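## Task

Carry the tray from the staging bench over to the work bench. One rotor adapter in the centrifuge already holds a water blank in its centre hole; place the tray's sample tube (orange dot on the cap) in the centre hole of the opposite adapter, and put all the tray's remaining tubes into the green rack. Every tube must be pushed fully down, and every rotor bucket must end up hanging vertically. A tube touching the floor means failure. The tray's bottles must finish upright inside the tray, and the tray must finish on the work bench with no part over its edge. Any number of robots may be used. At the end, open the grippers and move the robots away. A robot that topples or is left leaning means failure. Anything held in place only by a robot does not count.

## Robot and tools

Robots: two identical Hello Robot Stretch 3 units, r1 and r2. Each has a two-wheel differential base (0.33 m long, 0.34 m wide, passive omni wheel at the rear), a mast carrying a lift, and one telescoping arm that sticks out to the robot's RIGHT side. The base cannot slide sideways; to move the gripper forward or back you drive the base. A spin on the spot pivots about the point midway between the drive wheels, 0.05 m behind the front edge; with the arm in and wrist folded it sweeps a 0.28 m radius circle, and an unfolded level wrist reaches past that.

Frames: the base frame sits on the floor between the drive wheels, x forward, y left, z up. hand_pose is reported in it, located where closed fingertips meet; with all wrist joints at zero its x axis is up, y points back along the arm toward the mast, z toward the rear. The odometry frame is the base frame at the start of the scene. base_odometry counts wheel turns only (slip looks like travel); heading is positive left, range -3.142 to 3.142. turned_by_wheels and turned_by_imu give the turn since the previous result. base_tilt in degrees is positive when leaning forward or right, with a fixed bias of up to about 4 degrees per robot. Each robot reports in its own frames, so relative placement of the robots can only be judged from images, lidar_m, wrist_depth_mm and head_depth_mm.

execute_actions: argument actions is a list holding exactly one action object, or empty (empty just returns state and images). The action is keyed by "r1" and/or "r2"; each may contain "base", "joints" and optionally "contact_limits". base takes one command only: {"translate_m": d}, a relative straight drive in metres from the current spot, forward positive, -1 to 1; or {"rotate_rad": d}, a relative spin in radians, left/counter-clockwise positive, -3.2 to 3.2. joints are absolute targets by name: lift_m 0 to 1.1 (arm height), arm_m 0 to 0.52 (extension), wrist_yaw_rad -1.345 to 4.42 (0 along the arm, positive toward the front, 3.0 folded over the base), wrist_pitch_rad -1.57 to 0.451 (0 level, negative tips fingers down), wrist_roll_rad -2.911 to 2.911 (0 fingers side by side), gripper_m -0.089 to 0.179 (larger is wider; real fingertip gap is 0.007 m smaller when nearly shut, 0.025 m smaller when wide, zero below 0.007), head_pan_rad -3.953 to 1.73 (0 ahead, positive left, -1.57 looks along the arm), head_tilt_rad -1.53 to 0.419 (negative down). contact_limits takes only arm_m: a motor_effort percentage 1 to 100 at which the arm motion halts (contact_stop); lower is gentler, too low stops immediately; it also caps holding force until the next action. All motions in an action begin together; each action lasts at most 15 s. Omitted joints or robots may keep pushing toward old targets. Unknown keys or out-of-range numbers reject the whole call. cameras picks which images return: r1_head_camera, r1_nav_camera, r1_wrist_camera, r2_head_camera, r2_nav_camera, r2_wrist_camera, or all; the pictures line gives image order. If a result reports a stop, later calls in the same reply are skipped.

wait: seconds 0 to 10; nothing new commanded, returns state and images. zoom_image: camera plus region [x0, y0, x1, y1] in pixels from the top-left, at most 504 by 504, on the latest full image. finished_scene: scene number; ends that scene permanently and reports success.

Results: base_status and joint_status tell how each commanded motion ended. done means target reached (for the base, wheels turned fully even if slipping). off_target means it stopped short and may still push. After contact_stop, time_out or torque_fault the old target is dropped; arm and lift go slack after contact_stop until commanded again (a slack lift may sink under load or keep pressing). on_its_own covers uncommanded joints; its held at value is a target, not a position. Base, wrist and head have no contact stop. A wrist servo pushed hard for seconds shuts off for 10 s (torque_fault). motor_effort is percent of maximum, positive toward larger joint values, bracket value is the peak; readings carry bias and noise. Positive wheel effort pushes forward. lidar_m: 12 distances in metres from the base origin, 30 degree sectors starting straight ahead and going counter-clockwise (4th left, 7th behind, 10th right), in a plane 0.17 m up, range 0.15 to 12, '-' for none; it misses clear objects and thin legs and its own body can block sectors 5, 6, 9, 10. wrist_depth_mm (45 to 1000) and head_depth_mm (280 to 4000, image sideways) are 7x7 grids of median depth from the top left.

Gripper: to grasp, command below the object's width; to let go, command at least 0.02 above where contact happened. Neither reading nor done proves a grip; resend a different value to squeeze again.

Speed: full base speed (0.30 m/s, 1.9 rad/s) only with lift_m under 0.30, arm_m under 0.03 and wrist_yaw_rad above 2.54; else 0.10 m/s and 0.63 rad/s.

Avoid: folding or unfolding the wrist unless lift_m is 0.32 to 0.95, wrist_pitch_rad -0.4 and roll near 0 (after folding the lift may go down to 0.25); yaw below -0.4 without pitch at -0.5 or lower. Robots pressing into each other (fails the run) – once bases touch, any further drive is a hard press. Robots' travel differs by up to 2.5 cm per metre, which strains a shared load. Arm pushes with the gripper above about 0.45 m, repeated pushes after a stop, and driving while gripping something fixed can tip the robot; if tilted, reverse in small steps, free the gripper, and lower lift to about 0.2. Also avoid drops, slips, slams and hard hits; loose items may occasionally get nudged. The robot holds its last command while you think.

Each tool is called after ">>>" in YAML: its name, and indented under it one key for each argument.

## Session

>>> execute_actions:
  actions: []

Scene clock: 0.00 s.
r1.base_odometry: x=+0.000 y=+0.000 heading=+0.000 (m, m, rad; r1's odometry frame)
r1.turned_by_wheels: +0.000 (rad since the last result)
r1.turned_by_imu: +0.000 (rad since the last result)
r1.base_tilt: forward=-0.2 right=-1.4 (deg)
r1.lidar_m: 2.63 1.68 1.15 2.34 2.47 1.38 1.17 1.17 1.33 2.25 2.53 1.28
r1.head_depth_mm: 1941 3041 - - - 2470 1849 / 1947 3029 - - - 2580 1858 / 1941 3046 3914 3977 3957 2949 2022 / 1932 3073 3776 3807 3873 2941 2035 / 1922 3041 3701 3777 3711 2954 2028 / 1907 2989 3548 3560 3548 2611 2022 / 1924 3012 3450 3423 3429 2963 2023
r1.base_status: not commanded
r1.joint_positions: lift_m=+0.338 arm_m=-0.001 wrist_yaw_rad=+2.938 wrist_pitch_rad=-0.478 wrist_roll_rad=-0.001 gripper_m=+0.037 head_pan_rad=-0.012 head_tilt_rad=-0.011
r1.joint_status: not commanded
r1.motor_effort: left_wheel=+1 right_wheel=+0 lift_m=+18 arm_m=+0 wrist_yaw_rad=+0 wrist_pitch_rad=+6 wrist_roll_rad=+0 gripper_m=+0 head_pan_rad=+0 head_tilt_rad=+2 (%)
r1.hand_pose: x=+0.0225 y=+0.0677 z=+0.3377 quat_wxyz=(+0.237, +0.700, +0.097, +0.667) (m; r1's base frame)
r1.wrist_depth_mm: - - - - - - - / - - - - - - - / 891 - 932 949 971 979 994 / 720 - 745 756 763 780 790 / 599 590 635 623 632 639 646 / 511 513 - 531 544 538 546 / 461 - - 463 463 471 477
r2.base_odometry: x=+0.000 y=+0.000 heading=+0.000 (m, m, rad; r2's odometry frame)
r2.turned_by_wheels: +0.000 (rad since the last result)
r2.turned_by_imu: +0.000 (rad since the last result)
r2.base_tilt: forward=-1.6 right=+0.2 (deg)
r2.lidar_m: 2.78 1.63 1.03 0.94 0.94 1.15 2.24 1.92 1.51 2.62 1.29 1.35
r2.head_depth_mm: 1788 2455 - - 2543 2413 2084 / 1767 2462 - - 2979 2824 2147 / 1750 2604 - - - 3255 2148 / 1743 2565 - - - 3234 2151 / 1730 2550 - - - 3277 2185 / 1725 2519 - - - 3327 2203 / 1715 2502 3958 3942 3917 3400 2210
r2.base_status: not commanded
r2.joint_positions: lift_m=+0.542 arm_m=+0.001 wrist_yaw_rad=+2.924 wrist_pitch_rad=-0.574 wrist_roll_rad=+0.004 gripper_m=+0.037 head_pan_rad=-0.020 head_tilt_rad=+0.002
r2.joint_status: not commanded
r2.motor_effort: left_wheel=-1 right_wheel=+0 lift_m=+42 arm_m=-1 wrist_yaw_rad=+0 wrist_pitch_rad=+6 wrist_roll_rad=+0 gripper_m=+0 head_pan_rad=+0 head_tilt_rad=+2 (%)
r2.hand_pose: x=+0.0225 y=+0.0510 z=+0.5217 quat_wxyz=(+0.273, +0.697, +0.125, +0.651) (m; r2's base frame)
r2.wrist_depth_mm: - 859 939 - - - - / 850 - - - - - - / 915 - - - - - - / 908 912 954 968 975 977 994 / 796 801 - 817 841 834 850 / 702 706 - 716 732 721 739 / 621 629 - 656 635 656 650
pictures: r1_head_camera (sideways: a quarter turn clockwise sets it upright), r1_nav_camera (sideways: a quarter turn counterclockwise sets it upright), r1_wrist_camera, r2_head_camera (sideways: a quarter turn clockwise sets it upright), r2_nav_camera (sideways: a quarter turn counterclockwise sets it upright), r2_wrist_camera
Images, in order (width x height): r1_head_camera 896x504, r1_nav_camera 672x504, r1_wrist_camera 644x364, r2_head_camera 896x504, r2_nav_camera 672x504, r2_wrist_camera 644x364.

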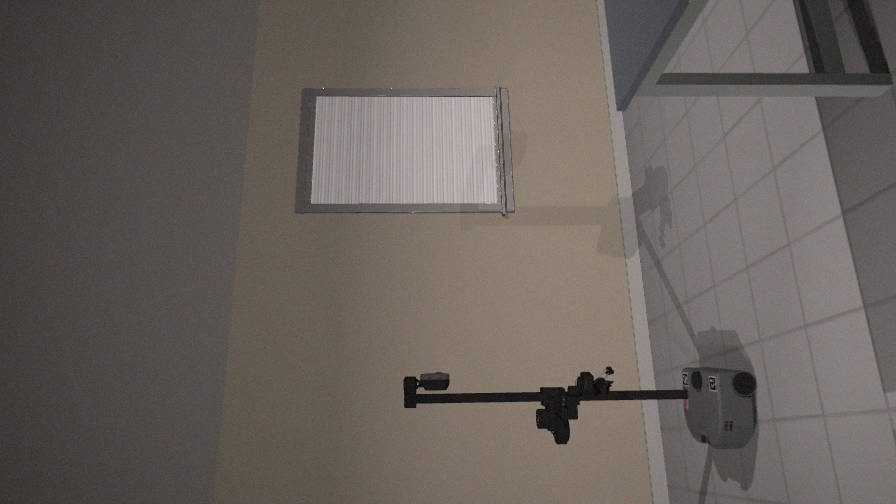

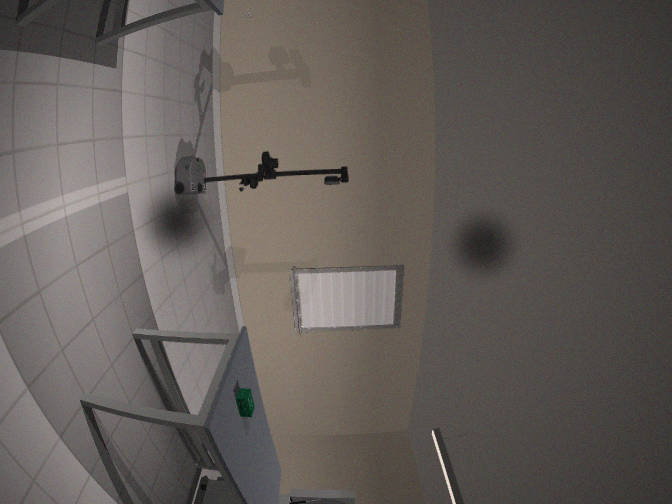

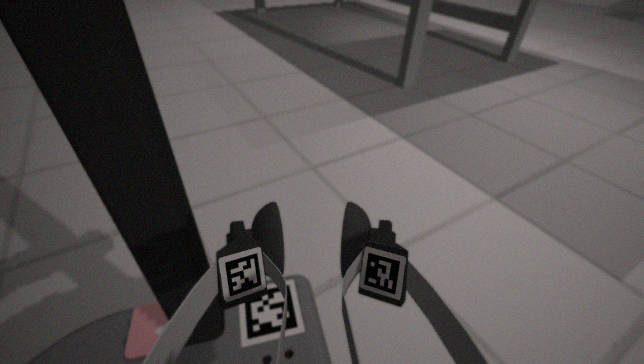

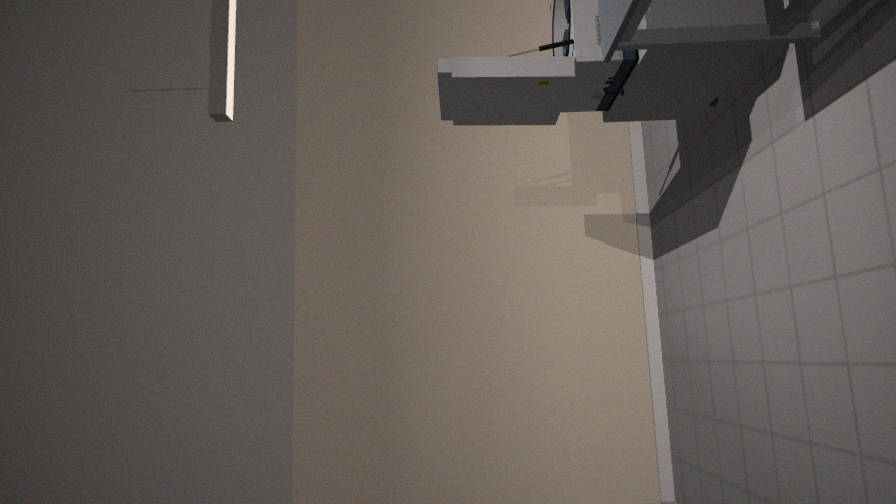

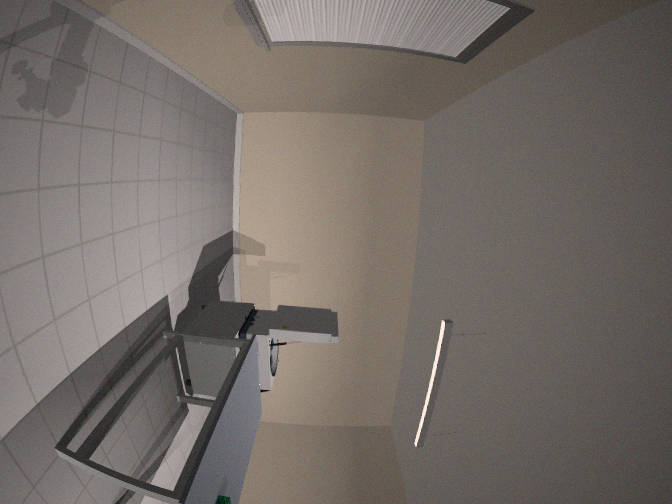

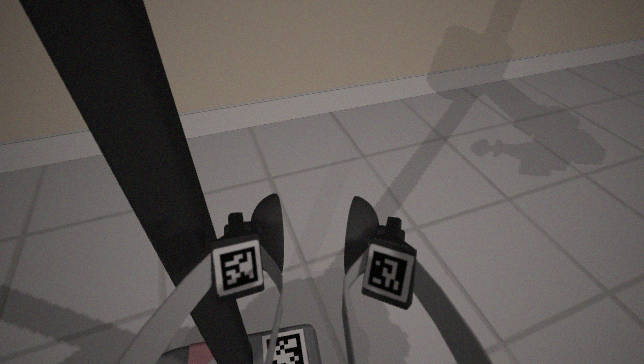

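>>> execute_actions:
  actions:
    - {"r1":{"joints":{"head_pan_rad":1.2,"head_tilt_rad":-0.4}},"r2":{"joints":{"head_pan_rad":-1.6,"head_tilt_rad":-0.4}}}
  cameras: ["r1_head_camera","r1_nav_camera","r2_head_camera","r2_nav_camera"]

Scene clock: 4.77 s.
r1.base_odometry: x=+0.000 y=+0.000 heading=+0.000 (m, m, rad; r1's odometry frame)
r1.turned_by_wheels: +0.000 (rad since the last result)
r1.turned_by_imu: +0.001 (rad since the last result)
r1.base_tilt: forward=-0.2 right=-1.5 (deg)
r1.lidar_m: 2.62 1.68 1.15 2.34 2.47 1.38 1.17 1.17 1.34 2.25 2.52 1.28
r1.head_depth_mm: 3580 3807 - 1670 1954 1667 1349 / 3926 - - 1534 2139 1658 1335 / - - - 1429 1925 1552 1345 / - - 2499 1663 2211 1672 1346 / - - 2538 2855 2182 1669 1348 / - - - 3071 2191 1671 1347 / 3777 - - 3007 2190 1676 1347
r1.base_status: not commanded
r1.joint_positions: lift_m=+0.338 arm_m=-0.001 wrist_yaw_rad=+2.938 wrist_pitch_rad=-0.478 wrist_roll_rad=-0.001 gripper_m=+0.037 head_pan_rad=+1.193 head_tilt_rad=-0.395
r1.joint_status: all done
r1.motor_effort: left_wheel=+1(1) right_wheel=+0(0) lift_m=+18(18) arm_m=+1(0) wrist_yaw_rad=+0(0) wrist_pitch_rad=+7(6) wrist_roll_rad=+0(1) gripper_m=+1(0) head_pan_rad=+3(29) head_tilt_rad=-3(26) (%)
r1.hand_pose: x=+0.0225 y=+0.0677 z=+0.3377 quat_wxyz=(+0.237, +0.700, +0.097, +0.667) (m; r1's base frame)
r1.wrist_depth_mm: - - - - - - - / - - - - - - - / 895 - 926 958 987 997 - / 722 - 739 759 756 764 789 / 601 588 637 612 634 634 637 / 513 523 - 527 541 536 545 / 458 - - 463 462 467 474
r2.base_odometry: x=+0.000 y=+0.000 heading=+0.000 (m, m, rad; r2's odometry frame)
r2.turned_by_wheels: +0.000 (rad since the last result)
r2.turned_by_imu: +0.000 (rad since the last result)
r2.base_tilt: forward=-1.5 right=+0.3 (deg)
r2.lidar_m: 2.79 1.63 1.03 0.93 0.94 1.15 2.24 1.92 1.51 2.61 1.29 1.35
r2.head_depth_mm: 3497 3710 - 2936 2149 1689 1352 / 3405 3615 3951 3416 2268 1690 1359 / 3361 3628 3843 3435 2281 1698 1363 / 3284 3494 3726 3198 2289 1711 1367 / 3218 3383 3722 3281 2304 1722 1376 / 3193 3395 3629 3528 2330 1732 1384 / 3108 3357 3609 3598 2334 1742 1389
r2.base_status: not commanded
r2.joint_positions: lift_m=+0.542 arm_m=+0.001 wrist_yaw_rad=+2.924 wrist_pitch_rad=-0.574 wrist_roll_rad=+0.004 gripper_m=+0.037 head_pan_rad=-1.593 head_tilt_rad=-0.395
r2.joint_status: all done
r2.motor_effort: left_wheel=+0(0) right_wheel=+0(0) lift_m=+42(42) arm_m=-1(1) wrist_yaw_rad=+0(0) wrist_pitch_rad=+6(6) wrist_roll_rad=+0(0) gripper_m=+0(0) head_pan_rad=-3(36) head_tilt_rad=-2(17) (%)
r2.hand_pose: x=+0.0225 y=+0.0510 z=+0.5217 quat_wxyz=(+0.273, +0.697, +0.125, +0.651) (m; r2's base frame)
r2.wrist_depth_mm: - 845 925 - - - - / 858 - - - - - - / 925 - - - - - - / 918 951 953 941 957 990 997 / 791 795 - 816 829 848 842 / 695 706 - 713 737 744 730 / 631 626 - 647 640 647 661
pictures: r1_head_camera (sideways: a quarter turn clockwise sets it upright), r1_nav_camera (sideways: a quarter turn counterclockwise sets it upright), r2_head_camera (sideways: a quarter turn clockwise sets it upright), r2_nav_camera (sideways: a quarter turn counterclockwise sets it upright)
Images, in order (width x height): r1_head_camera 896x504, r1_nav_camera 672x504, r2_head_camera 896x504, r2_nav_camera 672x504.

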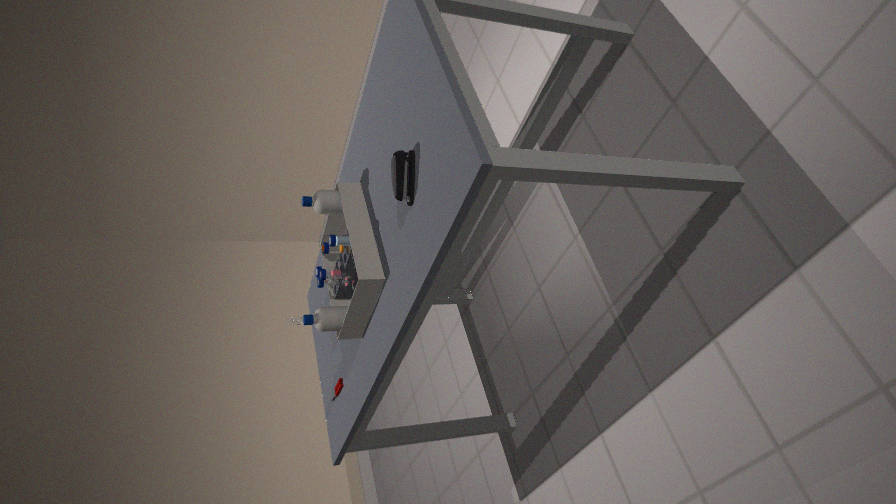

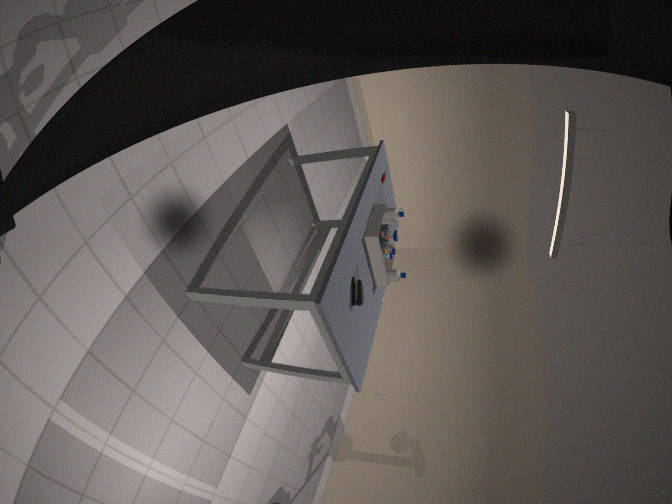

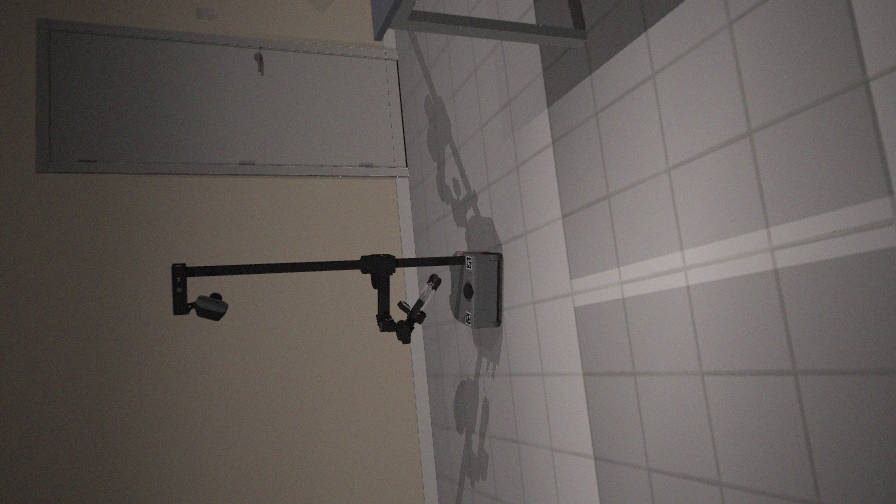

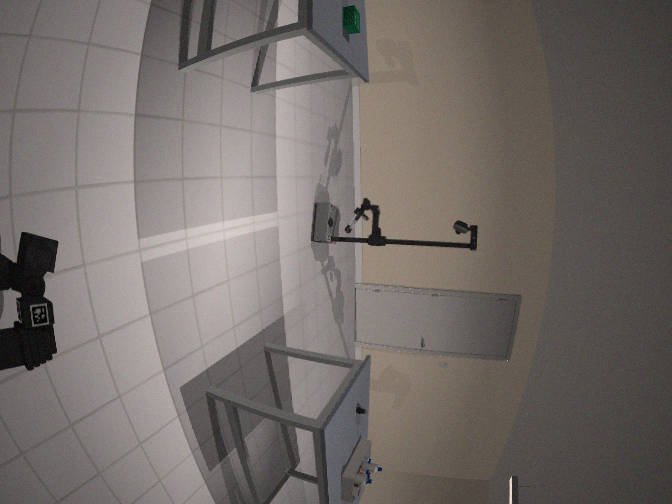

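>>> execute_actions:
  actions:
    - {"r1":{"base":{"rotate_rad":1.868},"joints":{"head_pan_rad":-1.0,"wrist_pitch_rad":-0.4}},"r2":{"base":{"rotate_rad":0.175},"joints":{"head_pan_rad":-2.2,"wrist_pitch_rad":-0.4}}}
  cameras: ["r1_head_camera","r1_nav_camera","r2_head_camera","r2_nav_camera"]

Scene clock: 27.63 s.
r1.base_odometry: x=+0.000 y=+0.000 heading=+1.868 (m, m, rad; r1's odometry frame)
r1.turned_by_wheels: +1.868 (rad since the last result)
r1.turned_by_imu: +1.873 (rad since the last result)
r1.base_tilt: forward=-0.3 right=-1.5 (deg)
r1.lidar_m: 4.21 1.63 1.21 1.17 1.22 1.67 3.19 1.29 1.78 2.61 1.15 2.13
r1.head_depth_mm: 3099 3325 3581 3270 2198 1672 1349 / 3261 3509 3740 3209 2212 1680 1345 / 3462 3723 - 2884 2029 1687 1337 / 3671 3987 - 1660 2171 1663 1345 / 3904 - - 1427 1938 1562 1350 / - - - 1430 2214 1659 1350 / - - - 1625 2185 1667 1342
r1.base_status: done
r1.joint_positions: lift_m=+0.338 arm_m=-0.001 wrist_yaw_rad=+2.938 wrist_pitch_rad=-0.422 wrist_roll_rad=-0.001 gripper_m=+0.037 head_pan_rad=-0.993 head_tilt_rad=-0.395
r1.joint_status: all done
r1.motor_effort: left_wheel=-3(11) right_wheel=+3(6) lift_m=+18(18) arm_m=+0(0) wrist_yaw_rad=+0(0) wrist_pitch_rad=+12(11) wrist_roll_rad=+0(0) gripper_m=+1(1) head_pan_rad=-2(28) head_tilt_rad=-3(3) (%)
r1.hand_pose: x=+0.0240 y=+0.0750 z=+0.3499 quat_wxyz=(+0.218, +0.702, +0.078, +0.673) (m; r1's base frame)
r1.wrist_depth_mm: - - - - - - - / - - - - - - - / 995 - - - - - - / 782 - 803 823 838 846 854 / 638 - 681 664 678 675 690 / 541 533 - 554 569 562 574 / 470 488 - 479 481 489 488
r2.base_odometry: x=+0.000 y=+0.000 heading=+0.175 (m, m, rad; r2's odometry frame)
r2.turned_by_wheels: +0.175 (rad since the last result)
r2.turned_by_imu: +0.172 (rad since the last result)
r2.base_tilt: forward=-1.5 right=+0.3 (deg)
r2.lidar_m: 3.58 1.32 0.97 0.93 0.97 1.33 3.70 1.56 1.51 2.62 1.29 1.56
r2.head_depth_mm: - - 2766 2963 2144 1692 1352 / - - 2341 2797 2256 1694 1355 / - - - 1671 2076 1709 1364 / - - - 2818 2275 1704 1372 / 3670 3910 - 3423 2306 1720 1377 / 3456 3693 3878 3564 2322 1722 1381 / 3237 3474 3693 3553 2337 1747 1391
r2.base_status: done
r2.joint_positions: lift_m=+0.542 arm_m=+0.001 wrist_yaw_rad=+2.924 wrist_pitch_rad=-0.422 wrist_roll_rad=+0.004 gripper_m=+0.037 head_pan_rad=-2.193 head_tilt_rad=-0.395
r2.joint_status: all done
r2.motor_effort: left_wheel=-5(9) right_wheel=+3(6) lift_m=+42(42) arm_m=-1(1) wrist_yaw_rad=+0(0) wrist_pitch_rad=+10(10) wrist_roll_rad=+0(0) gripper_m=+0(0) head_pan_rad=-4(32) head_tilt_rad=-1(2) (%)
r2.hand_pose: x=+0.0272 y=+0.0723 z=+0.5541 quat_wxyz=(+0.223, +0.705, +0.072, +0.670) (m; r2's base frame)
r2.wrist_depth_mm: - 846 891 918 982 - - / 858 934 945 - - - - / 951 - - - - - - / - - - - - - - / 938 - 968 963 982 984 978 / 774 780 - 818 830 852 852 / 691 699 703 716 706 716 728
pictures: r1_head_camera (sideways: a quarter turn clockwise sets it upright), r1_nav_camera (sideways: a quarter turn counterclockwise sets it upright), r2_head_camera (sideways: a quarter turn clockwise sets it upright), r2_nav_camera (sideways: a quarter turn counterclockwise sets it upright)
Images, in order (width x height): r1_head_camera 896x504, r1_nav_camera 672x504, r2_head_camera 896x504, r2_nav_camera 672x504.

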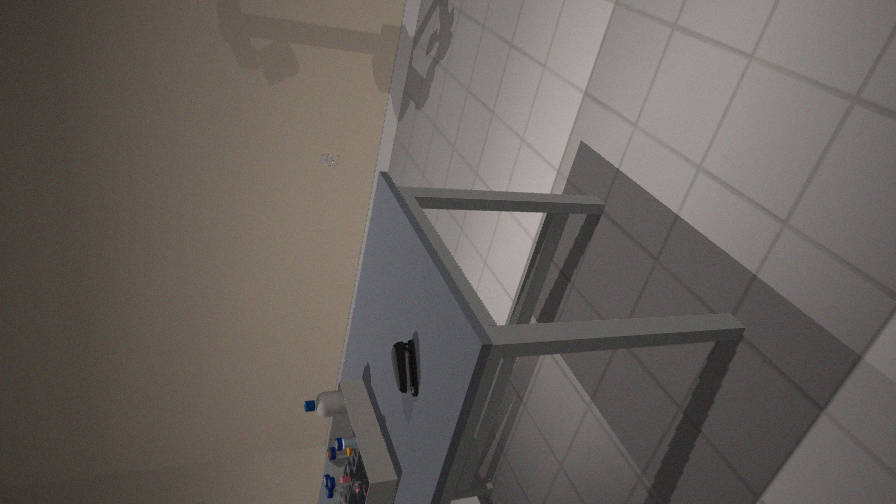

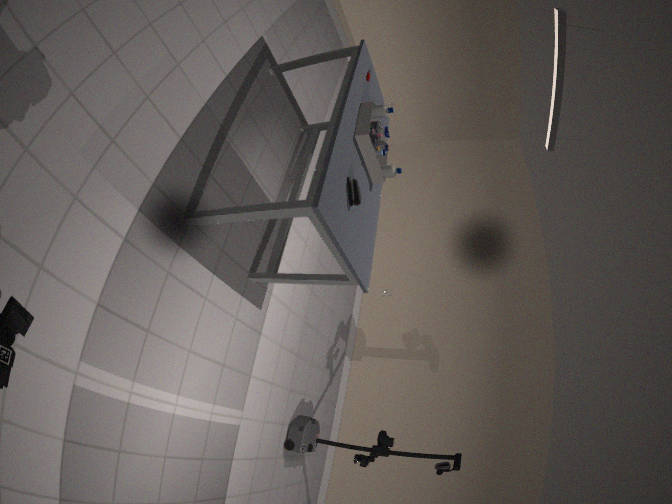

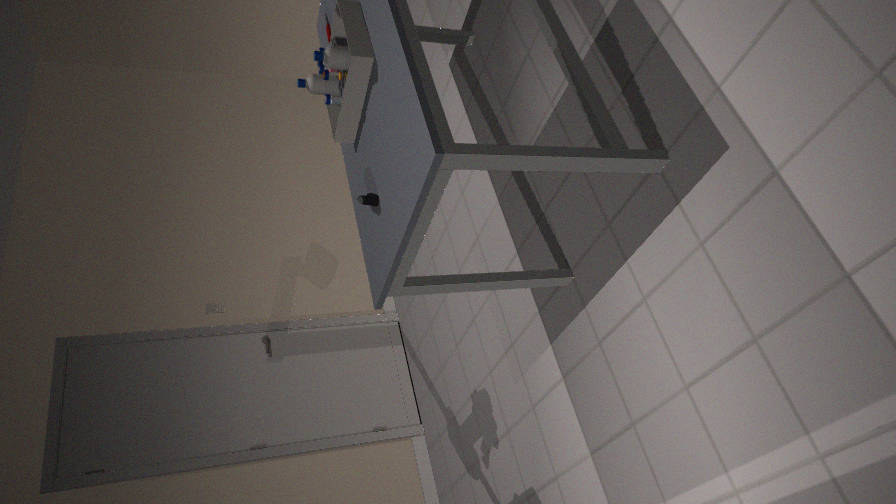

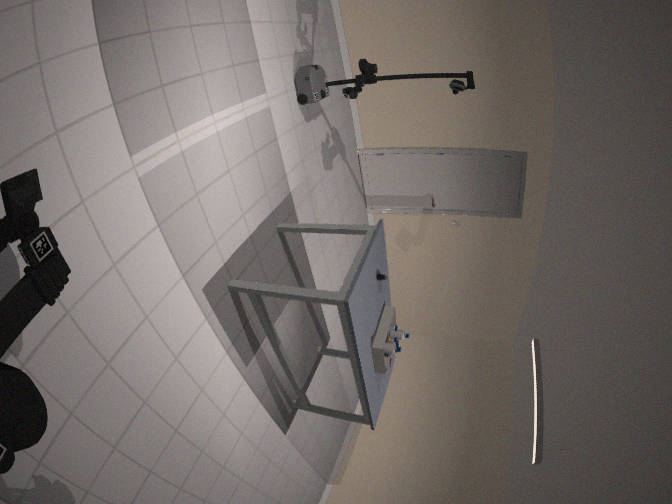

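>>> execute_actions:
  actions:
    - {"r1":{"base":{"rotate_rad":-0.38},"joints":{"lift_m":0.27,"wrist_yaw_rad":3.0}},"r2":{"base":{"rotate_rad":0.44},"joints":{"lift_m":0.27,"wrist_yaw_rad":3.0}}}
  cameras: []

>>> execute_actions:
  actions:
    - {"r1":{"base":{"translate_m":0.75}},"r2":{"base":{"translate_m":-0.9}}}
  cameras: []

>>> execute_actions:
  actions:
    - {"r1":{"base":{"translate_m":0.7},"joints":{"head_pan_rad":-1.2,"head_tilt_rad":-0.6}},"r2":{"base":{"translate_m":-0.88},"joints":{"head_pan_rad":-2.0,"head_tilt_rad":-0.6}}}
  cameras: []

>>> execute_actions:
  actions:
    - {"r1":{"base":{"rotate_rad":0.38},"joints":{"head_pan_rad":-1.57}},"r2":{"base":{"rotate_rad":-0.44},"joints":{"head_pan_rad":-1.57}}}
  cameras: ["r1_head_camera","r2_head_camera"]

Scene clock: 53.33 s.
r1.base_odometry: x=+0.000 y=+0.000 heading=+1.488 (m, m, rad; r1's odometry frame)
r1.turned_by_wheels: -0.380 (rad since the last result)
r1.turned_by_imu: -0.379 (rad since the last result)
r1.base_tilt: forward=-0.3 right=-1.3 (deg)
r1.lidar_m: 2.34 2.96 1.46 1.18 1.17 1.28 1.98 2.54 1.28 1.78 2.63 1.15
r1.head_depth_mm: 2976 3175 3503 3026 2193 1671 1343 / 2987 3271 3465 2786 2219 1665 1345 / 3098 3350 3606 3244 2206 1664 1337 / 3108 3431 3681 3255 2203 1671 1339 / 3218 3517 3875 3204 2176 1661 1345 / 3336 3580 3943 3051 2097 1680 1340 / 3356 3611 - 1664 2113 1665 1348
r1.base_status: done
r1.joint_positions: lift_m=+0.270 arm_m=-0.001 wrist_yaw_rad=+2.998 wrist_pitch_rad=-0.421 wrist_roll_rad=-0.001 gripper_m=+0.037 head_pan_rad=-0.993 head_tilt_rad=-0.395
r1.joint_status: all done
r1.motor_effort: left_wheel=+6(13) right_wheel=-3(8) lift_m=+13(15) arm_m=+0(0) wrist_yaw_rad=+2(1) wrist_pitch_rad=+11(11) wrist_roll_rad=+0(0) gripper_m=+0(0) head_pan_rad=-2(3) head_tilt_rad=-3(3) (%)
r1.hand_pose: x=+0.0107 y=+0.0775 z=+0.2823 quat_wxyz=(+0.197, +0.700, +0.098, +0.680) (m; r1's base frame)
r1.wrist_depth_mm: 884 - - - - - - / 933 - - - - - - / 872 - 898 923 939 950 960 / 670 664 699 693 716 719 733 / 551 554 - 567 576 575 589 / 461 484 - - 489 487 491 / - - - - 411 420 421
r2.base_odometry: x=+0.000 y=+0.000 heading=+0.615 (m, m, rad; r2's odometry frame)
r2.turned_by_wheels: +0.440 (rad since the last result)
r2.turned_by_imu: +0.434 (rad since the last result)
r2.base_tilt: forward=-1.5 right=+0.2 (deg)
r2.lidar_m: 1.45 1.00 0.93 0.95 1.23 2.80 1.72 1.50 2.62 1.29 1.45 4.17
r2.head_depth_mm: 3405 3733 - 2924 2153 1683 1359 / 3401 3587 3905 3365 2267 1707 1358 / 3358 3572 3846 3436 2291 1699 1360 / 3271 3503 3764 3440 2283 1725 1373 / 3219 3426 3636 2883 2305 1721 1371 / 3168 3369 3606 3507 2312 1728 1374 / 3113 3303 3552 3552 2355 1742 1391
r2.base_status: done
r2.joint_positions: lift_m=+0.271 arm_m=+0.001 wrist_yaw_rad=+2.998 wrist_pitch_rad=-0.421 wrist_roll_rad=+0.004 gripper_m=+0.037 head_pan_rad=-2.193 head_tilt_rad=-0.395
r2.joint_status: all done
r2.motor_effort: left_wheel=-4(12) right_wheel=+3(5) lift_m=+18(40) arm_m=-1(1) wrist_yaw_rad=+1(4) wrist_pitch_rad=+10(10) wrist_roll_rad=+0(0) gripper_m=+0(0) head_pan_rad=-3(4) head_tilt_rad=-2(3) (%)
r2.hand_pose: x=+0.0108 y=+0.0755 z=+0.2827 quat_wxyz=(+0.198, +0.701, +0.098, +0.678) (m; r2's base frame)
r2.wrist_depth_mm: - - - 936 877 811 767 / - - - - 935 878 814 / 863 - 890 916 923 900 858 / 670 673 722 707 708 720 732 / 554 553 - 563 586 592 601 / 472 487 - 500 489 494 502 / - - - - 427 431 432
pictures: none
No camera images: the call's "cameras" was empty. Leave "cameras" out to get every camera's image.

Scene clock: 58.10 s.
r1.base_odometry: x=+0.062 y=+0.747 heading=+1.488 (m, m, rad; r1's odometry frame)
r1.turned_by_wheels: +0.000 (rad since the last result)
r1.turned_by_imu: +0.002 (rad since the last result)
r1.base_tilt: forward=-0.3 right=-1.4 (deg)
r1.lidar_m: 1.60 3.55 1.76 1.43 1.45 1.58 2.45 1.75 2.05 3.31 0.59 1.34
r1.head_depth_mm: 2769 2920 3207 3255 2191 1671 1336 / 2834 2963 3240 2701 2106 1661 1344 / 2892 3108 3408 2159 1053 1555 1348 / 2968 3143 3421 1334 909 756 1269 / 2980 3213 3562 1333 905 770 1350 / 3037 3277 3583 1333 904 1518 1344 / 3107 3369 3658 1212 906 1510 1348
r1.base_status: done
r1.joint_positions: lift_m=+0.270 arm_m=-0.001 wrist_yaw_rad=+2.999 wrist_pitch_rad=-0.421 wrist_roll_rad=-0.001 gripper_m=+0.037 head_pan_rad=-0.993 head_tilt_rad=-0.396
r1.joint_status: not commanded
r1.motor_effort: left_wheel=+5(15) right_wheel=-3(5) lift_m=+14(14) arm_m=+0(0) wrist_yaw_rad=+1(1) wrist_pitch_rad=+11(10) wrist_roll_rad=+0(0) gripper_m=+0(1) head_pan_rad=-3(3) head_tilt_rad=-2(3) (%)
r1.hand_pose: x=+0.0107 y=+0.0775 z=+0.2823 quat_wxyz=(+0.197, +0.700, +0.098, +0.680) (m; r1's base frame)
r1.wrist_depth_mm: - - - - - - - / - - - - - - - / 857 - 903 916 920 943 978 / 674 664 690 695 701 722 729 / 550 551 - 565 575 576 580 / 463 483 - - 488 483 492 / - - - - 412 416 425
r2.base_odometry: x=-0.735 y=-0.519 heading=+0.614 (m, m, rad; r2's odometry frame)
r2.turned_by_wheels: +0.000 (rad since the last result)
r2.turned_by_imu: -0.002 (rad since the last result)
r2.base_tilt: forward=-1.5 right=+0.3 (deg)
r2.lidar_m: 2.05 1.40 1.32 1.34 1.73 3.72 1.12 0.76 0.75 3.50 1.67 2.13
r2.head_depth_mm: 3103 3340 3599 1405 937 1680 1348 / 3063 3304 3547 1413 945 1642 1361 / 2977 3208 3401 1434 995 1593 1287 / 2919 3124 3402 3229 2193 1690 1372 / 2872 3046 3279 2214 2122 1723 1368 / 2848 3060 3276 3349 2307 1731 1376 / 2818 3016 3243 3321 2338 1743 1389
r2.base_status: done
r2.joint_positions: lift_m=+0.271 arm_m=+0.001 wrist_yaw_rad=+2.999 wrist_pitch_rad=-0.421 wrist_roll_rad=+0.004 gripper_m=+0.037 head_pan_rad=-2.193 head_tilt_rad=-0.395
r2.joint_status: not commanded
r2.motor_effort: left_wheel=-4(13) right_wheel=+3(5) lift_m=+18(18) arm_m=-1(1) wrist_yaw_rad=+1(3) wrist_pitch_rad=+10(10) wrist_roll_rad=+0(0) gripper_m=+0(0) head_pan_rad=-3(3) head_tilt_rad=-2(1) (%)
r2.hand_pose: x=+0.0107 y=+0.0755 z=+0.2827 quat_wxyz=(+0.197, +0.701, +0.098, +0.678) (m; r2's base frame)
r2.wrist_depth_mm: - - - - - - - / - - - - - - - / 861 - 893 911 941 953 981 / 671 676 696 703 727 721 740 / 553 552 - 574 587 583 597 / 470 486 - 502 498 495 500 / - - - - 417 428 430
pictures: none
No camera images: the call's "cameras" was empty. Leave "cameras" out to get every camera's image.

Scene clock: 62.80 s.
r1.base_odometry: x=+0.120 y=+1.445 heading=+1.488 (m, m, rad; r1's odometry frame)
r1.turned_by_wheels: +0.000 (rad since the last result)
r1.turned_by_imu: +0.002 (rad since the last result)
r1.base_tilt: forward=-0.2 right=-1.4 (deg)
r1.lidar_m: 0.91 2.92 2.12 1.70 1.68 1.86 2.88 2.32 0.62 0.98 0.97 1.07
r1.head_depth_mm: 2626 2928 3132 925 715 584 1154 / 2587 2919 3154 927 714 583 1150 / 2598 2926 3146 927 716 584 1158 / 2612 2978 3070 888 716 581 1149 / 2516 2866 2882 840 650 583 1148 / 2614 2952 3128 921 650 582 1143 / 2615 2888 3123 807 639 581 1146
r1.base_status: done
r1.joint_positions: lift_m=+0.270 arm_m=-0.001 wrist_yaw_rad=+2.999 wrist_pitch_rad=-0.421 wrist_roll_rad=-0.001 gripper_m=+0.037 head_pan_rad=-1.193 head_tilt_rad=-0.593
r1.joint_status: all done
r1.motor_effort: left_wheel=+5(17) right_wheel=-3(6) lift_m=+14(14) arm_m=+0(0) wrist_yaw_rad=+1(1) wrist_pitch_rad=+11(11) wrist_roll_rad=+0(1) gripper_m=+0(0) head_pan_rad=-2(15) head_tilt_rad=-4(18) (%)
r1.hand_pose: x=+0.0107 y=+0.0775 z=+0.2823 quat_wxyz=(+0.197, +0.700, +0.098, +0.680) (m; r1's base frame)
r1.wrist_depth_mm: - - - - - - - / - - - - - - - / 879 - 900 917 928 963 972 / 673 661 695 700 708 722 725 / 550 550 - 570 575 579 587 / 463 481 - - 490 485 489 / - - - - 414 418 419
r2.base_odometry: x=-1.455 y=-1.026 heading=+0.614 (m, m, rad; r2's odometry frame)
r2.turned_by_wheels: +0.000 (rad since the last result)
r2.turned_by_imu: -0.002 (rad since the last result)
r2.base_tilt: forward=-1.4 right=+0.2 (deg)
r2.lidar_m: 2.63 1.80 1.69 1.72 2.21 2.93 0.54 0.37 0.35 0.35 0.45 2.32
r2.head_depth_mm: 2543 2841 3066 806 682 589 1123 / 2585 2824 3029 870 682 590 1125 / 2532 2794 3024 813 656 593 1131 / 2449 2707 3010 972 737 595 1127 / 2549 2782 3041 979 743 598 1138 / 2544 2810 3085 970 746 600 1142 / 2542 2818 3115 935 749 603 1142
r2.base_status: done
r2.joint_positions: lift_m=+0.271 arm_m=+0.001 wrist_yaw_rad=+2.999 wrist_pitch_rad=-0.421 wrist_roll_rad=+0.004 gripper_m=+0.037 head_pan_rad=-2.007 head_tilt_rad=-0.593
r2.joint_status: all done
r2.motor_effort: left_wheel=-4(15) right_wheel=+3(4) lift_m=+18(18) arm_m=-1(1) wrist_yaw_rad=+1(0) wrist_pitch_rad=+10(10) wrist_roll_rad=+0(0) gripper_m=+0(0) head_pan_rad=+3(19) head_tilt_rad=-2(16) (%)
r2.hand_pose: x=+0.0107 y=+0.0755 z=+0.2828 quat_wxyz=(+0.197, +0.701, +0.098, +0.678) (m; r2's base frame)
r2.wrist_depth_mm: - - - - - - - / - - - - - - - / 862 - 879 903 918 963 966 / 657 674 688 709 720 716 744 / 553 561 - 574 581 592 595 / 478 489 - 499 487 497 499 / - - - - 424 428 430
pictures: none
No camera images: the call's "cameras" was empty. Leave "cameras" out to get every camera's image.

Scene clock: 64.23 s.
r1.base_odometry: x=+0.120 y=+1.445 heading=+1.868 (m, m, rad; r1's odometry frame)
r1.turned_by_wheels: +0.380 (rad since the last result)
r1.turned_by_imu: +0.381 (rad since the last result)
r1.base_tilt: forward=-0.4 right=-1.4 (deg)
r1.lidar_m: 2.92 2.40 1.72 1.68 1.76 2.43 2.33 0.62 1.01 0.97 1.01 0.91
r1.head_depth_mm: 2624 2941 3089 928 714 584 1155 / 2602 2927 3175 927 717 582 1155 / 2634 2902 3146 921 717 583 1152 / 1286 2923 3053 875 713 581 1151 / 2625 2892 3095 838 648 581 1146 / 2624 2919 3133 911 651 582 1144 / 2611 2904 3112 807 633 582 1147
r1.base_status: done
r1.joint_positions: lift_m=+0.270 arm_m=-0.001 wrist_yaw_rad=+2.999 wrist_pitch_rad=-0.421 wrist_roll_rad=-0.001 gripper_m=+0.037 head_pan_rad=-1.563 head_tilt_rad=-0.593
r1.joint_status: all done
r1.motor_effort: left_wheel=-3(11) right_wheel=+3(8) lift_m=+14(14) arm_m=+0(0) wrist_yaw_rad=+1(2) wrist_pitch_rad=+11(11) wrist_roll_rad=+0(0) gripper_m=+1(1) head_pan_rad=-2(20) head_tilt_rad=-4(4) (%)
r1.hand_pose: x=+0.0107 y=+0.0775 z=+0.2823 quat_wxyz=(+0.197, +0.700, +0.098, +0.680) (m; r1's base frame)
r1.wrist_depth_mm: - - - - - - - / - - - - - - - / 870 - 906 906 924 962 987 / 672 663 687 702 714 722 728 / 546 549 - 561 577 583 584 / 463 484 - - 487 487 488 / - - - - 414 420 421
r2.base_odometry: x=-1.455 y=-1.026 heading=+0.174 (m, m, rad; r2's odometry frame)
r2.turned_by_wheels: -0.440 (rad since the last result)
r2.turned_by_imu: -0.434 (rad since the last result)
r2.base_tilt: forward=-1.5 right=+0.2 (deg)
r2.lidar_m: 2.32 2.40 1.75 1.69 1.75 2.40 2.94 0.49 0.36 0.35 0.36 0.49
r2.head_depth_mm: 2571 2812 3053 805 679 589 1124 / 2546 2801 3078 840 681 590 1123 / 2528 2802 2997 815 658 593 1125 / 1216 2759 2979 970 715 596 1132 / 2521 2800 3068 978 741 599 1134 / 2536 2820 3082 971 745 601 1139 / 2542 2823 3075 937 750 602 543
r2.base_status: done
r2.joint_positions: lift_m=+0.271 arm_m=+0.001 wrist_yaw_rad=+2.999 wrist_pitch_rad=-0.421 wrist_roll_rad=+0.004 gripper_m=+0.037 head_pan_rad=-1.577 head_tilt_rad=-0.593
r2.joint_status: all done
r2.motor_effort: left_wheel=+4(13) right_wheel=-3(6) lift_m=+18(18) arm_m=-1(1) wrist_yaw_rad=+2(2) wrist_pitch_rad=+10(10) wrist_roll_rad=+0(0) gripper_m=+0(0) head_pan_rad=+3(29) head_tilt_rad=-2(3) (%)
r2.hand_pose: x=+0.0107 y=+0.0755 z=+0.2828 quat_wxyz=(+0.197, +0.701, +0.098, +0.678) (m; r2's base frame)
r2.wrist_depth_mm: - - - - - - - / - - - - - - - / 844 - 882 893 926 935 946 / 670 682 699 700 719 735 748 / 557 568 - 579 582 591 599 / 470 493 - 499 492 495 504 / - - - - 422 426 432
pictures: r1_head_camera (sideways: a quarter turn clockwise sets it upright), r2_head_camera (sideways: a quarter turn clockwise sets it upright)
Images, in order (width x height): r1_head_camera 896x504, r2_head_camera 896x504.

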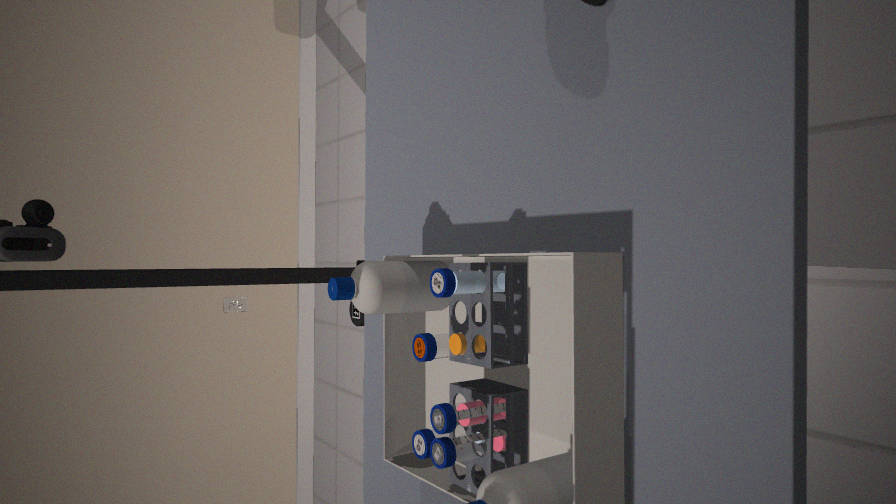

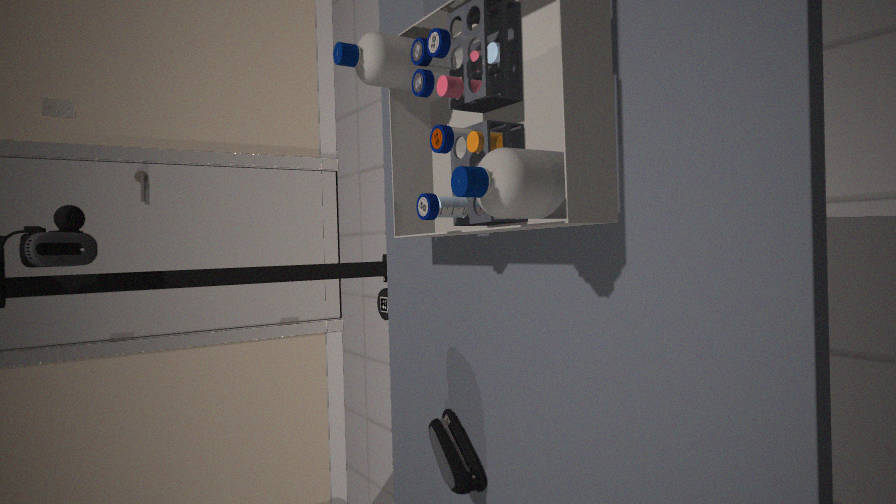

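>>> execute_actions:
  actions:
    - {"r1":{"base":{"translate_m":0.2},"joints":{"lift_m":0.94}},"r2":{"base":{"translate_m":-0.2},"joints":{"lift_m":0.94}}}
  cameras: []

>>> execute_actions:
  actions:
    - {"r1":{"joints":{"wrist_yaw_rad":0}},"r2":{"joints":{"wrist_yaw_rad":0}}}
  cameras: []

>>> execute_actions:
  actions:
    - {"r1":{"joints":{"lift_m":1.1,"wrist_pitch_rad":-1.55,"wrist_roll_rad":-1.57,"gripper_m":0.07,"head_tilt_rad":-0.75}},"r2":{"joints":{"lift_m":1.1,"wrist_pitch_rad":-1.55,"wrist_roll_rad":-1.57,"gripper_m":0.07,"head_tilt_rad":-0.75}}}
  cameras: []

>>> execute_actions:
  actions:
    - {"r1":{"joints":{"arm_m":0.3}},"r2":{"joints":{"arm_m":0.3}}}
  cameras: ["r1_wrist_camera","r2_wrist_camera","r1_head_camera"]

Scene clock: 90.83 s.
r1.base_odometry: x=+0.061 y=+1.636 heading=+1.868 (m, m, rad; r1's odometry frame)
r1.turned_by_wheels: +0.000 (rad since the last result)
r1.turned_by_imu: +0.002 (rad since the last result)
r1.base_tilt: forward=-0.2 right=-1.4 (deg)
r1.lidar_m: 2.72 2.39 1.76 1.68 1.75 2.42 2.52 0.80 1.01 0.97 1.01 0.72
r1.head_depth_mm: 2622 2918 3080 930 764 - 1138 / 2597 2956 3097 856 700 - 1147 / 2605 2945 3107 856 650 - - / 1212 1362 3080 880 648 - - / 1265 2893 3134 923 623 - 1139 / 2614 2919 3102 918 713 597 1141 / 2629 2919 3091 920 711 579 1146
r1.base_status: done
r1.joint_positions: lift_m=+0.940 arm_m=-0.001 wrist_yaw_rad=+2.999 wrist_pitch_rad=-0.421 wrist_roll_rad=-0.001 gripper_m=+0.037 head_pan_rad=-1.563 head_tilt_rad=-0.593
r1.joint_status: all done
r1.motor_effort: left_wheel=-3(11) right_wheel=+3(10) lift_m=+22(23) arm_m=+0(0) wrist_yaw_rad=+1(1) wrist_pitch_rad=+11(11) wrist_roll_rad=+0(0) gripper_m=+0(0) head_pan_rad=-2(3) head_tilt_rad=-3(4) (%)
r1.hand_pose: x=+0.0106 y=+0.0775 z=+0.9518 quat_wxyz=(+0.197, +0.700, +0.098, +0.680) (m; r1's base frame)
r1.wrist_depth_mm: - - - - - - - / - - - - - - - / - - - - - - - / - - - - - - - / - - - - - - - / - - - - - - - / - - - - - - -
r2.base_odometry: x=-1.651 y=-1.061 heading=+0.175 (m, m, rad; r2's odometry frame)
r2.turned_by_wheels: +0.000 (rad since the last result)
r2.turned_by_imu: -0.001 (rad since the last result)
r2.base_tilt: forward=-1.5 right=+0.3 (deg)
r2.lidar_m: 2.53 2.41 1.75 1.69 1.75 2.39 2.74 0.49 0.36 0.35 0.36 0.49
r2.head_depth_mm: 2546 2831 3052 952 779 - - / 2544 2816 3073 959 708 - - / 2524 2841 3058 868 684 - - / 1218 1306 2996 959 683 - - / 2462 2768 3038 928 673 - - / 2532 2845 3083 943 673 601 1139 / 2536 2777 3104 989 748 602 1142
r2.base_status: done
r2.joint_positions: lift_m=+0.939 arm_m=+0.001 wrist_yaw_rad=+2.999 wrist_pitch_rad=-0.420 wrist_roll_rad=+0.004 gripper_m=+0.037 head_pan_rad=-1.577 head_tilt_rad=-0.593
r2.joint_status: all done
r2.motor_effort: left_wheel=+4(12) right_wheel=-2(7) lift_m=+63(63) arm_m=-1(1) wrist_yaw_rad=+1(2) wrist_pitch_rad=+10(10) wrist_roll_rad=+1(0) gripper_m=+0(0) head_pan_rad=+3(3) head_tilt_rad=-2(2) (%)
r2.hand_pose: x=+0.0106 y=+0.0755 z=+0.9514 quat_wxyz=(+0.197, +0.701, +0.098, +0.678) (m; r2's base frame)
r2.wrist_depth_mm: - - - - - - - / - - - - - - - / - - - - - - - / - - - - - - - / - - - - - - - / - - - - - - - / - - - - - - -
pictures: none
No camera images: the call's "cameras" was empty. Leave "cameras" out to get every camera's image.

Scene clock: 93.33 s.
r1.base_odometry: x=+0.061 y=+1.636 heading=+1.868 (m, m, rad; r1's odometry frame)
r1.turned_by_wheels: +0.000 (rad since the last result)
r1.turned_by_imu: +0.001 (rad since the last result)
r1.base_tilt: forward=-0.4 right=-1.5 (deg)
r1.lidar_m: 2.73 2.39 1.75 1.68 1.74 2.42 2.52 0.80 1.01 0.97 1.01 0.72
r1.head_depth_mm: 2620 2871 3148 928 765 - - / 2600 2909 3151 856 698 - - / 2603 2910 3147 859 - - - / 1203 1421 3051 882 650 581 1151 / 1265 2944 3138 924 627 582 1150 / 2603 2917 3153 919 709 580 1143 / 2619 2941 3185 921 712 581 1148
r1.base_status: not commanded
r1.joint_positions: lift_m=+0.940 arm_m=-0.001 wrist_yaw_rad=+0.002 wrist_pitch_rad=-0.421 wrist_roll_rad=-0.001 gripper_m=+0.037 head_pan_rad=-1.563 head_tilt_rad=-0.593
r1.joint_status: all done
r1.motor_effort: left_wheel=-4(4) right_wheel=+3(3) lift_m=+22(22) arm_m=+0(0) wrist_yaw_rad=-3(1) wrist_pitch_rad=+10(11) wrist_roll_rad=+0(0) gripper_m=+0(0) head_pan_rad=-3(2) head_tilt_rad=-3(3) (%)
r1.hand_pose: x=-0.0210 y=-0.3683 z=+0.9518 quat_wxyz=(+0.692, +0.149, -0.691, -0.147) (m; r1's base frame)
r1.wrist_depth_mm: - - - - - - - / - - - - - - - / 661 668 492 618 652 728 742 / 515 520 295 475 479 552 561 / 418 424 315 434 408 445 446 / 354 357 342 345 349 374 376 / 306 307 312 313 316 321 322
r2.base_odometry: x=-1.651 y=-1.061 heading=+0.175 (m, m, rad; r2's odometry frame)
r2.turned_by_wheels: +0.000 (rad since the last result)
r2.turned_by_imu: +0.000 (rad since the last result)
r2.base_tilt: forward=-1.5 right=+0.2 (deg)
r2.lidar_m: 2.53 2.40 1.76 1.69 1.75 2.39 2.73 0.49 0.36 0.35 0.36 0.49
r2.head_depth_mm: 2547 2809 3039 953 779 - - / 2567 2835 3034 957 728 - - / 2563 2813 3047 867 794 - - / 1214 1275 2979 960 761 596 1128 / 2469 2787 3084 927 672 597 1135 / 2517 2791 3074 942 675 599 1142 / 2553 2826 3069 987 750 603 1144
r2.base_status: not commanded
r2.joint_positions: lift_m=+0.939 arm_m=+0.001 wrist_yaw_rad=+0.002 wrist_pitch_rad=-0.420 wrist_roll_rad=+0.004 gripper_m=+0.037 head_pan_rad=-1.577 head_tilt_rad=-0.593
r2.joint_status: all done
r2.motor_effort: left_wheel=+3(4) right_wheel=-2(2) lift_m=+62(63) arm_m=-1(1) wrist_yaw_rad=-3(3) wrist_pitch_rad=+9(9) wrist_roll_rad=+1(0) gripper_m=+0(0) head_pan_rad=+3(3) head_tilt_rad=-3(3) (%)
r2.hand_pose: x=-0.0210 y=-0.3704 z=+0.9514 quat_wxyz=(+0.691, +0.148, -0.692, -0.147) (m; r2's base frame)
r2.wrist_depth_mm: - - - - - - - / - - - - - - - / 626 602 514 600 713 725 749 / 519 352 501 510 524 560 572 / 423 372 373 374 449 455 462 / 361 365 349 371 381 383 385 / 316 315 319 321 325 329 331
pictures: none
No camera images: the call's "cameras" was empty. Leave "cameras" out to get every camera's image.

Scene clock: 95.63 s.
r1.base_odometry: x=+0.061 y=+1.636 heading=+1.868 (m, m, rad; r1's odometry frame)
r1.turned_by_wheels: +0.000 (rad since the last result)
r1.turned_by_imu: +0.001 (rad since the last result)
r1.base_tilt: forward=-0.3 right=-1.5 (deg)
r1.lidar_m: 2.73 2.39 1.76 1.68 1.74 2.42 2.51 0.80 1.01 0.97 1.01 0.72
r1.head_depth_mm: - - - - - 1251 1139 / - - - - - - 1127 / - - - - - - - / 2541 2945 912 736 - 1224 1141 / 2687 3019 936 626 - 1224 1136 / 2659 3029 971 759 - - 1129 / 2686 2986 968 757 - - 1132
r1.base_status: not commanded
r1.joint_positions: lift_m=+1.100 arm_m=-0.001 wrist_yaw_rad=+0.001 wrist_pitch_rad=-1.540 wrist_roll_rad=-1.566 gripper_m=+0.070 head_pan_rad=-1.563 head_tilt_rad=-0.740
r1.joint_status: all done
r1.motor_effort: left_wheel=-3(4) right_wheel=+3(3) lift_m=+22(21) arm_m=+0(0) wrist_yaw_rad=-1(2) wrist_pitch_rad=-5(9) wrist_roll_rad=-2(2) gripper_m=+0(80) head_pan_rad=-3(3) head_tilt_rad=-6(18) (%)
r1.hand_pose: x=-0.0214 y=-0.1281 z=+0.9816 quat_wxyz=(+0.718, +0.696, -0.001, -0.002) (m; r1's base frame)
r1.wrist_depth_mm: - - - - - 368 373 / - - - - - 377 369 / - - - - - 391 370 / - - - - - 401 374 / - - - - 420 418 393 / - - - - - 436 416 / - - - - - 453 464
r2.base_odometry: x=-1.651 y=-1.061 heading=+0.175 (m, m, rad; r2's odometry frame)
r2.turned_by_wheels: +0.000 (rad since the last result)
r2.turned_by_imu: +0.000 (rad since the last result)
r2.base_tilt: forward=-1.5 right=+0.3 (deg)
r2.lidar_m: 2.52 2.40 1.75 1.69 1.75 2.40 2.74 0.49 0.36 0.35 0.36 0.49
r2.head_depth_mm: - - - - - - 1083 / - - - - - - 1070 / - - - - - - 1085 / 1278 2873 940 774 679 901 1096 / 2572 2891 955 683 - - 1101 / 2571 2911 1042 662 - - 1092 / 2588 2927 1049 803 687 - 1104
r2.base_status: not commanded
r2.joint_positions: lift_m=+1.099 arm_m=+0.001 wrist_yaw_rad=+0.001 wrist_pitch_rad=-1.541 wrist_roll_rad=-1.564 gripper_m=+0.070 head_pan_rad=-1.577 head_tilt_rad=-0.740
r2.joint_status: all done
r2.motor_effort: left_wheel=+4(4) right_wheel=-2(2) lift_m=+62(63) arm_m=-1(1) wrist_yaw_rad=-2(3) wrist_pitch_rad=-5(10) wrist_roll_rad=-2(3) gripper_m=+0(80) head_pan_rad=+3(2) head_tilt_rad=-4(10) (%)
r2.hand_pose: x=-0.0214 y=-0.1299 z=+0.9804 quat_wxyz=(+0.717, +0.697, -0.002, -0.002) (m; r2's base frame)
r2.wrist_depth_mm: - - - - - 360 362 / - - - - - 371 377 / - - - - - 381 388 / - - - - - 395 402 / - - - - - 407 408 / - - - - - 418 428 / - - - - - 438 443
pictures: none
No camera images: the call's "cameras" was empty. Leave "cameras" out to get every camera's image.

Scene clock: 99.07 s.
r1.base_odometry: x=+0.061 y=+1.636 heading=+1.868 (m, m, rad; r1's odometry frame)
r1.turned_by_wheels: +0.000 (rad since the last result)
r1.turned_by_imu: +0.001 (rad since the last result)
r1.base_tilt: forward=-0.3 right=-1.4 (deg)
r1.lidar_m: 2.73 2.40 1.76 1.68 1.74 2.42 2.52 0.80 1.01 0.97 1.01 0.72
r1.head_depth_mm: 2705 2963 977 768 629 1236 1140 / 2727 2981 869 740 628 1237 1140 / - 3010 813 739 624 1229 1134 / 772 2859 911 650 626 1229 1138 / 2647 2975 934 627 624 1234 1134 / 2709 3008 966 759 625 1223 1134 / 2668 2996 961 757 621 1218 1138
r1.base_status: not commanded
r1.joint_positions: lift_m=+1.100 arm_m=+0.300 wrist_yaw_rad=+0.000 wrist_pitch_rad=-1.541 wrist_roll_rad=-1.567 gripper_m=+0.070 head_pan_rad=-1.563 head_tilt_rad=-0.741
r1.joint_status: all done
r1.motor_effort: left_wheel=-3(4) right_wheel=+3(3) lift_m=+22(22) arm_m=+3(4) wrist_yaw_rad=+0(1) wrist_pitch_rad=-5(5) wrist_roll_rad=-1(2) gripper_m=+1(1) head_pan_rad=-2(2) head_tilt_rad=-4(5) (%)
r1.hand_pose: x=-0.0214 y=-0.4282 z=+0.9816 quat_wxyz=(+0.717, +0.697, -0.001, -0.002) (m; r1's base frame)
r1.wrist_depth_mm: - - 343 349 357 363 371 / - - 355 359 224 320 380 / - - 369 372 254 328 269 / - - 380 386 391 373 404 / - - 393 398 402 352 410 / - - 408 409 - 359 376 / - - 420 429 384 361 460
r2.base_odometry: x=-1.651 y=-1.061 heading=+0.175 (m, m, rad; r2's odometry frame)
r2.turned_by_wheels: +0.000 (rad since the last result)
r2.turned_by_imu: +0.000 (rad since the last result)
r2.base_tilt: forward=-1.5 right=+0.2 (deg)
r2.lidar_m: 2.52 2.40 1.75 1.69 1.75 2.39 2.74 0.49 0.36 0.35 0.36 0.49
r2.head_depth_mm: 2636 2933 1008 779 634 1223 1088 / 2688 2968 1016 782 635 1225 1087 / - - 873 690 639 1232 1090 / 754 1481 940 773 642 579 1098 / 2574 2789 955 685 645 580 1100 / 2566 2957 1041 662 646 583 1102 / 2598 2925 1045 801 649 584 1106
r2.base_status: not commanded
r2.joint_positions: lift_m=+1.099 arm_m=+0.300 wrist_yaw_rad=+0.000 wrist_pitch_rad=-1.542 wrist_roll_rad=-1.565 gripper_m=+0.070 head_pan_rad=-1.577 head_tilt_rad=-0.741
r2.joint_status: all done
r2.motor_effort: left_wheel=+4(4) right_wheel=-2(3) lift_m=+62(62) arm_m=+2(2) wrist_yaw_rad=+1(3) wrist_pitch_rad=-4(5) wrist_roll_rad=-2(2) gripper_m=+0(0) head_pan_rad=+3(3) head_tilt_rad=-4(3) (%)
r2.hand_pose: x=-0.0214 y=-0.4281 z=+0.9804 quat_wxyz=(+0.717, +0.697, -0.002, -0.002) (m; r2's base frame)
r2.wrist_depth_mm: - - 345 345 323 349 325 / - - 355 357 360 361 305 / - - 365 368 367 377 377 / - - 375 384 381 385 332 / - - 389 390 392 396 341 / - - 403 413 416 417 430 / - - 425 421 433 435 442
pictures: r1_head_camera (sideways: a quarter turn clockwise sets it upright), r1_wrist_camera, r2_wrist_camera
Images, in order (width x height): r1_head_camera 896x504, r1_wrist_camera 644x364, r2_wrist_camera 644x364.

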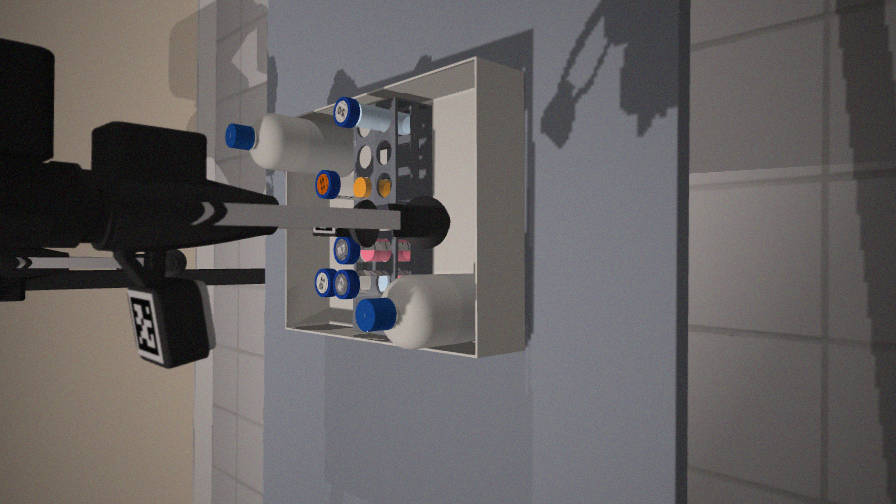

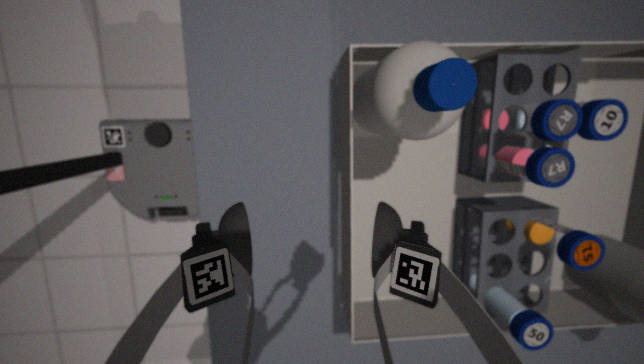

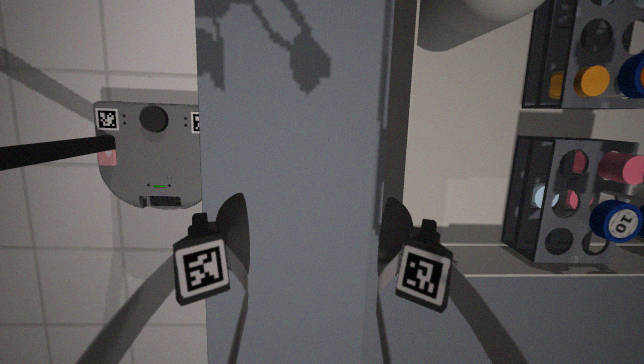

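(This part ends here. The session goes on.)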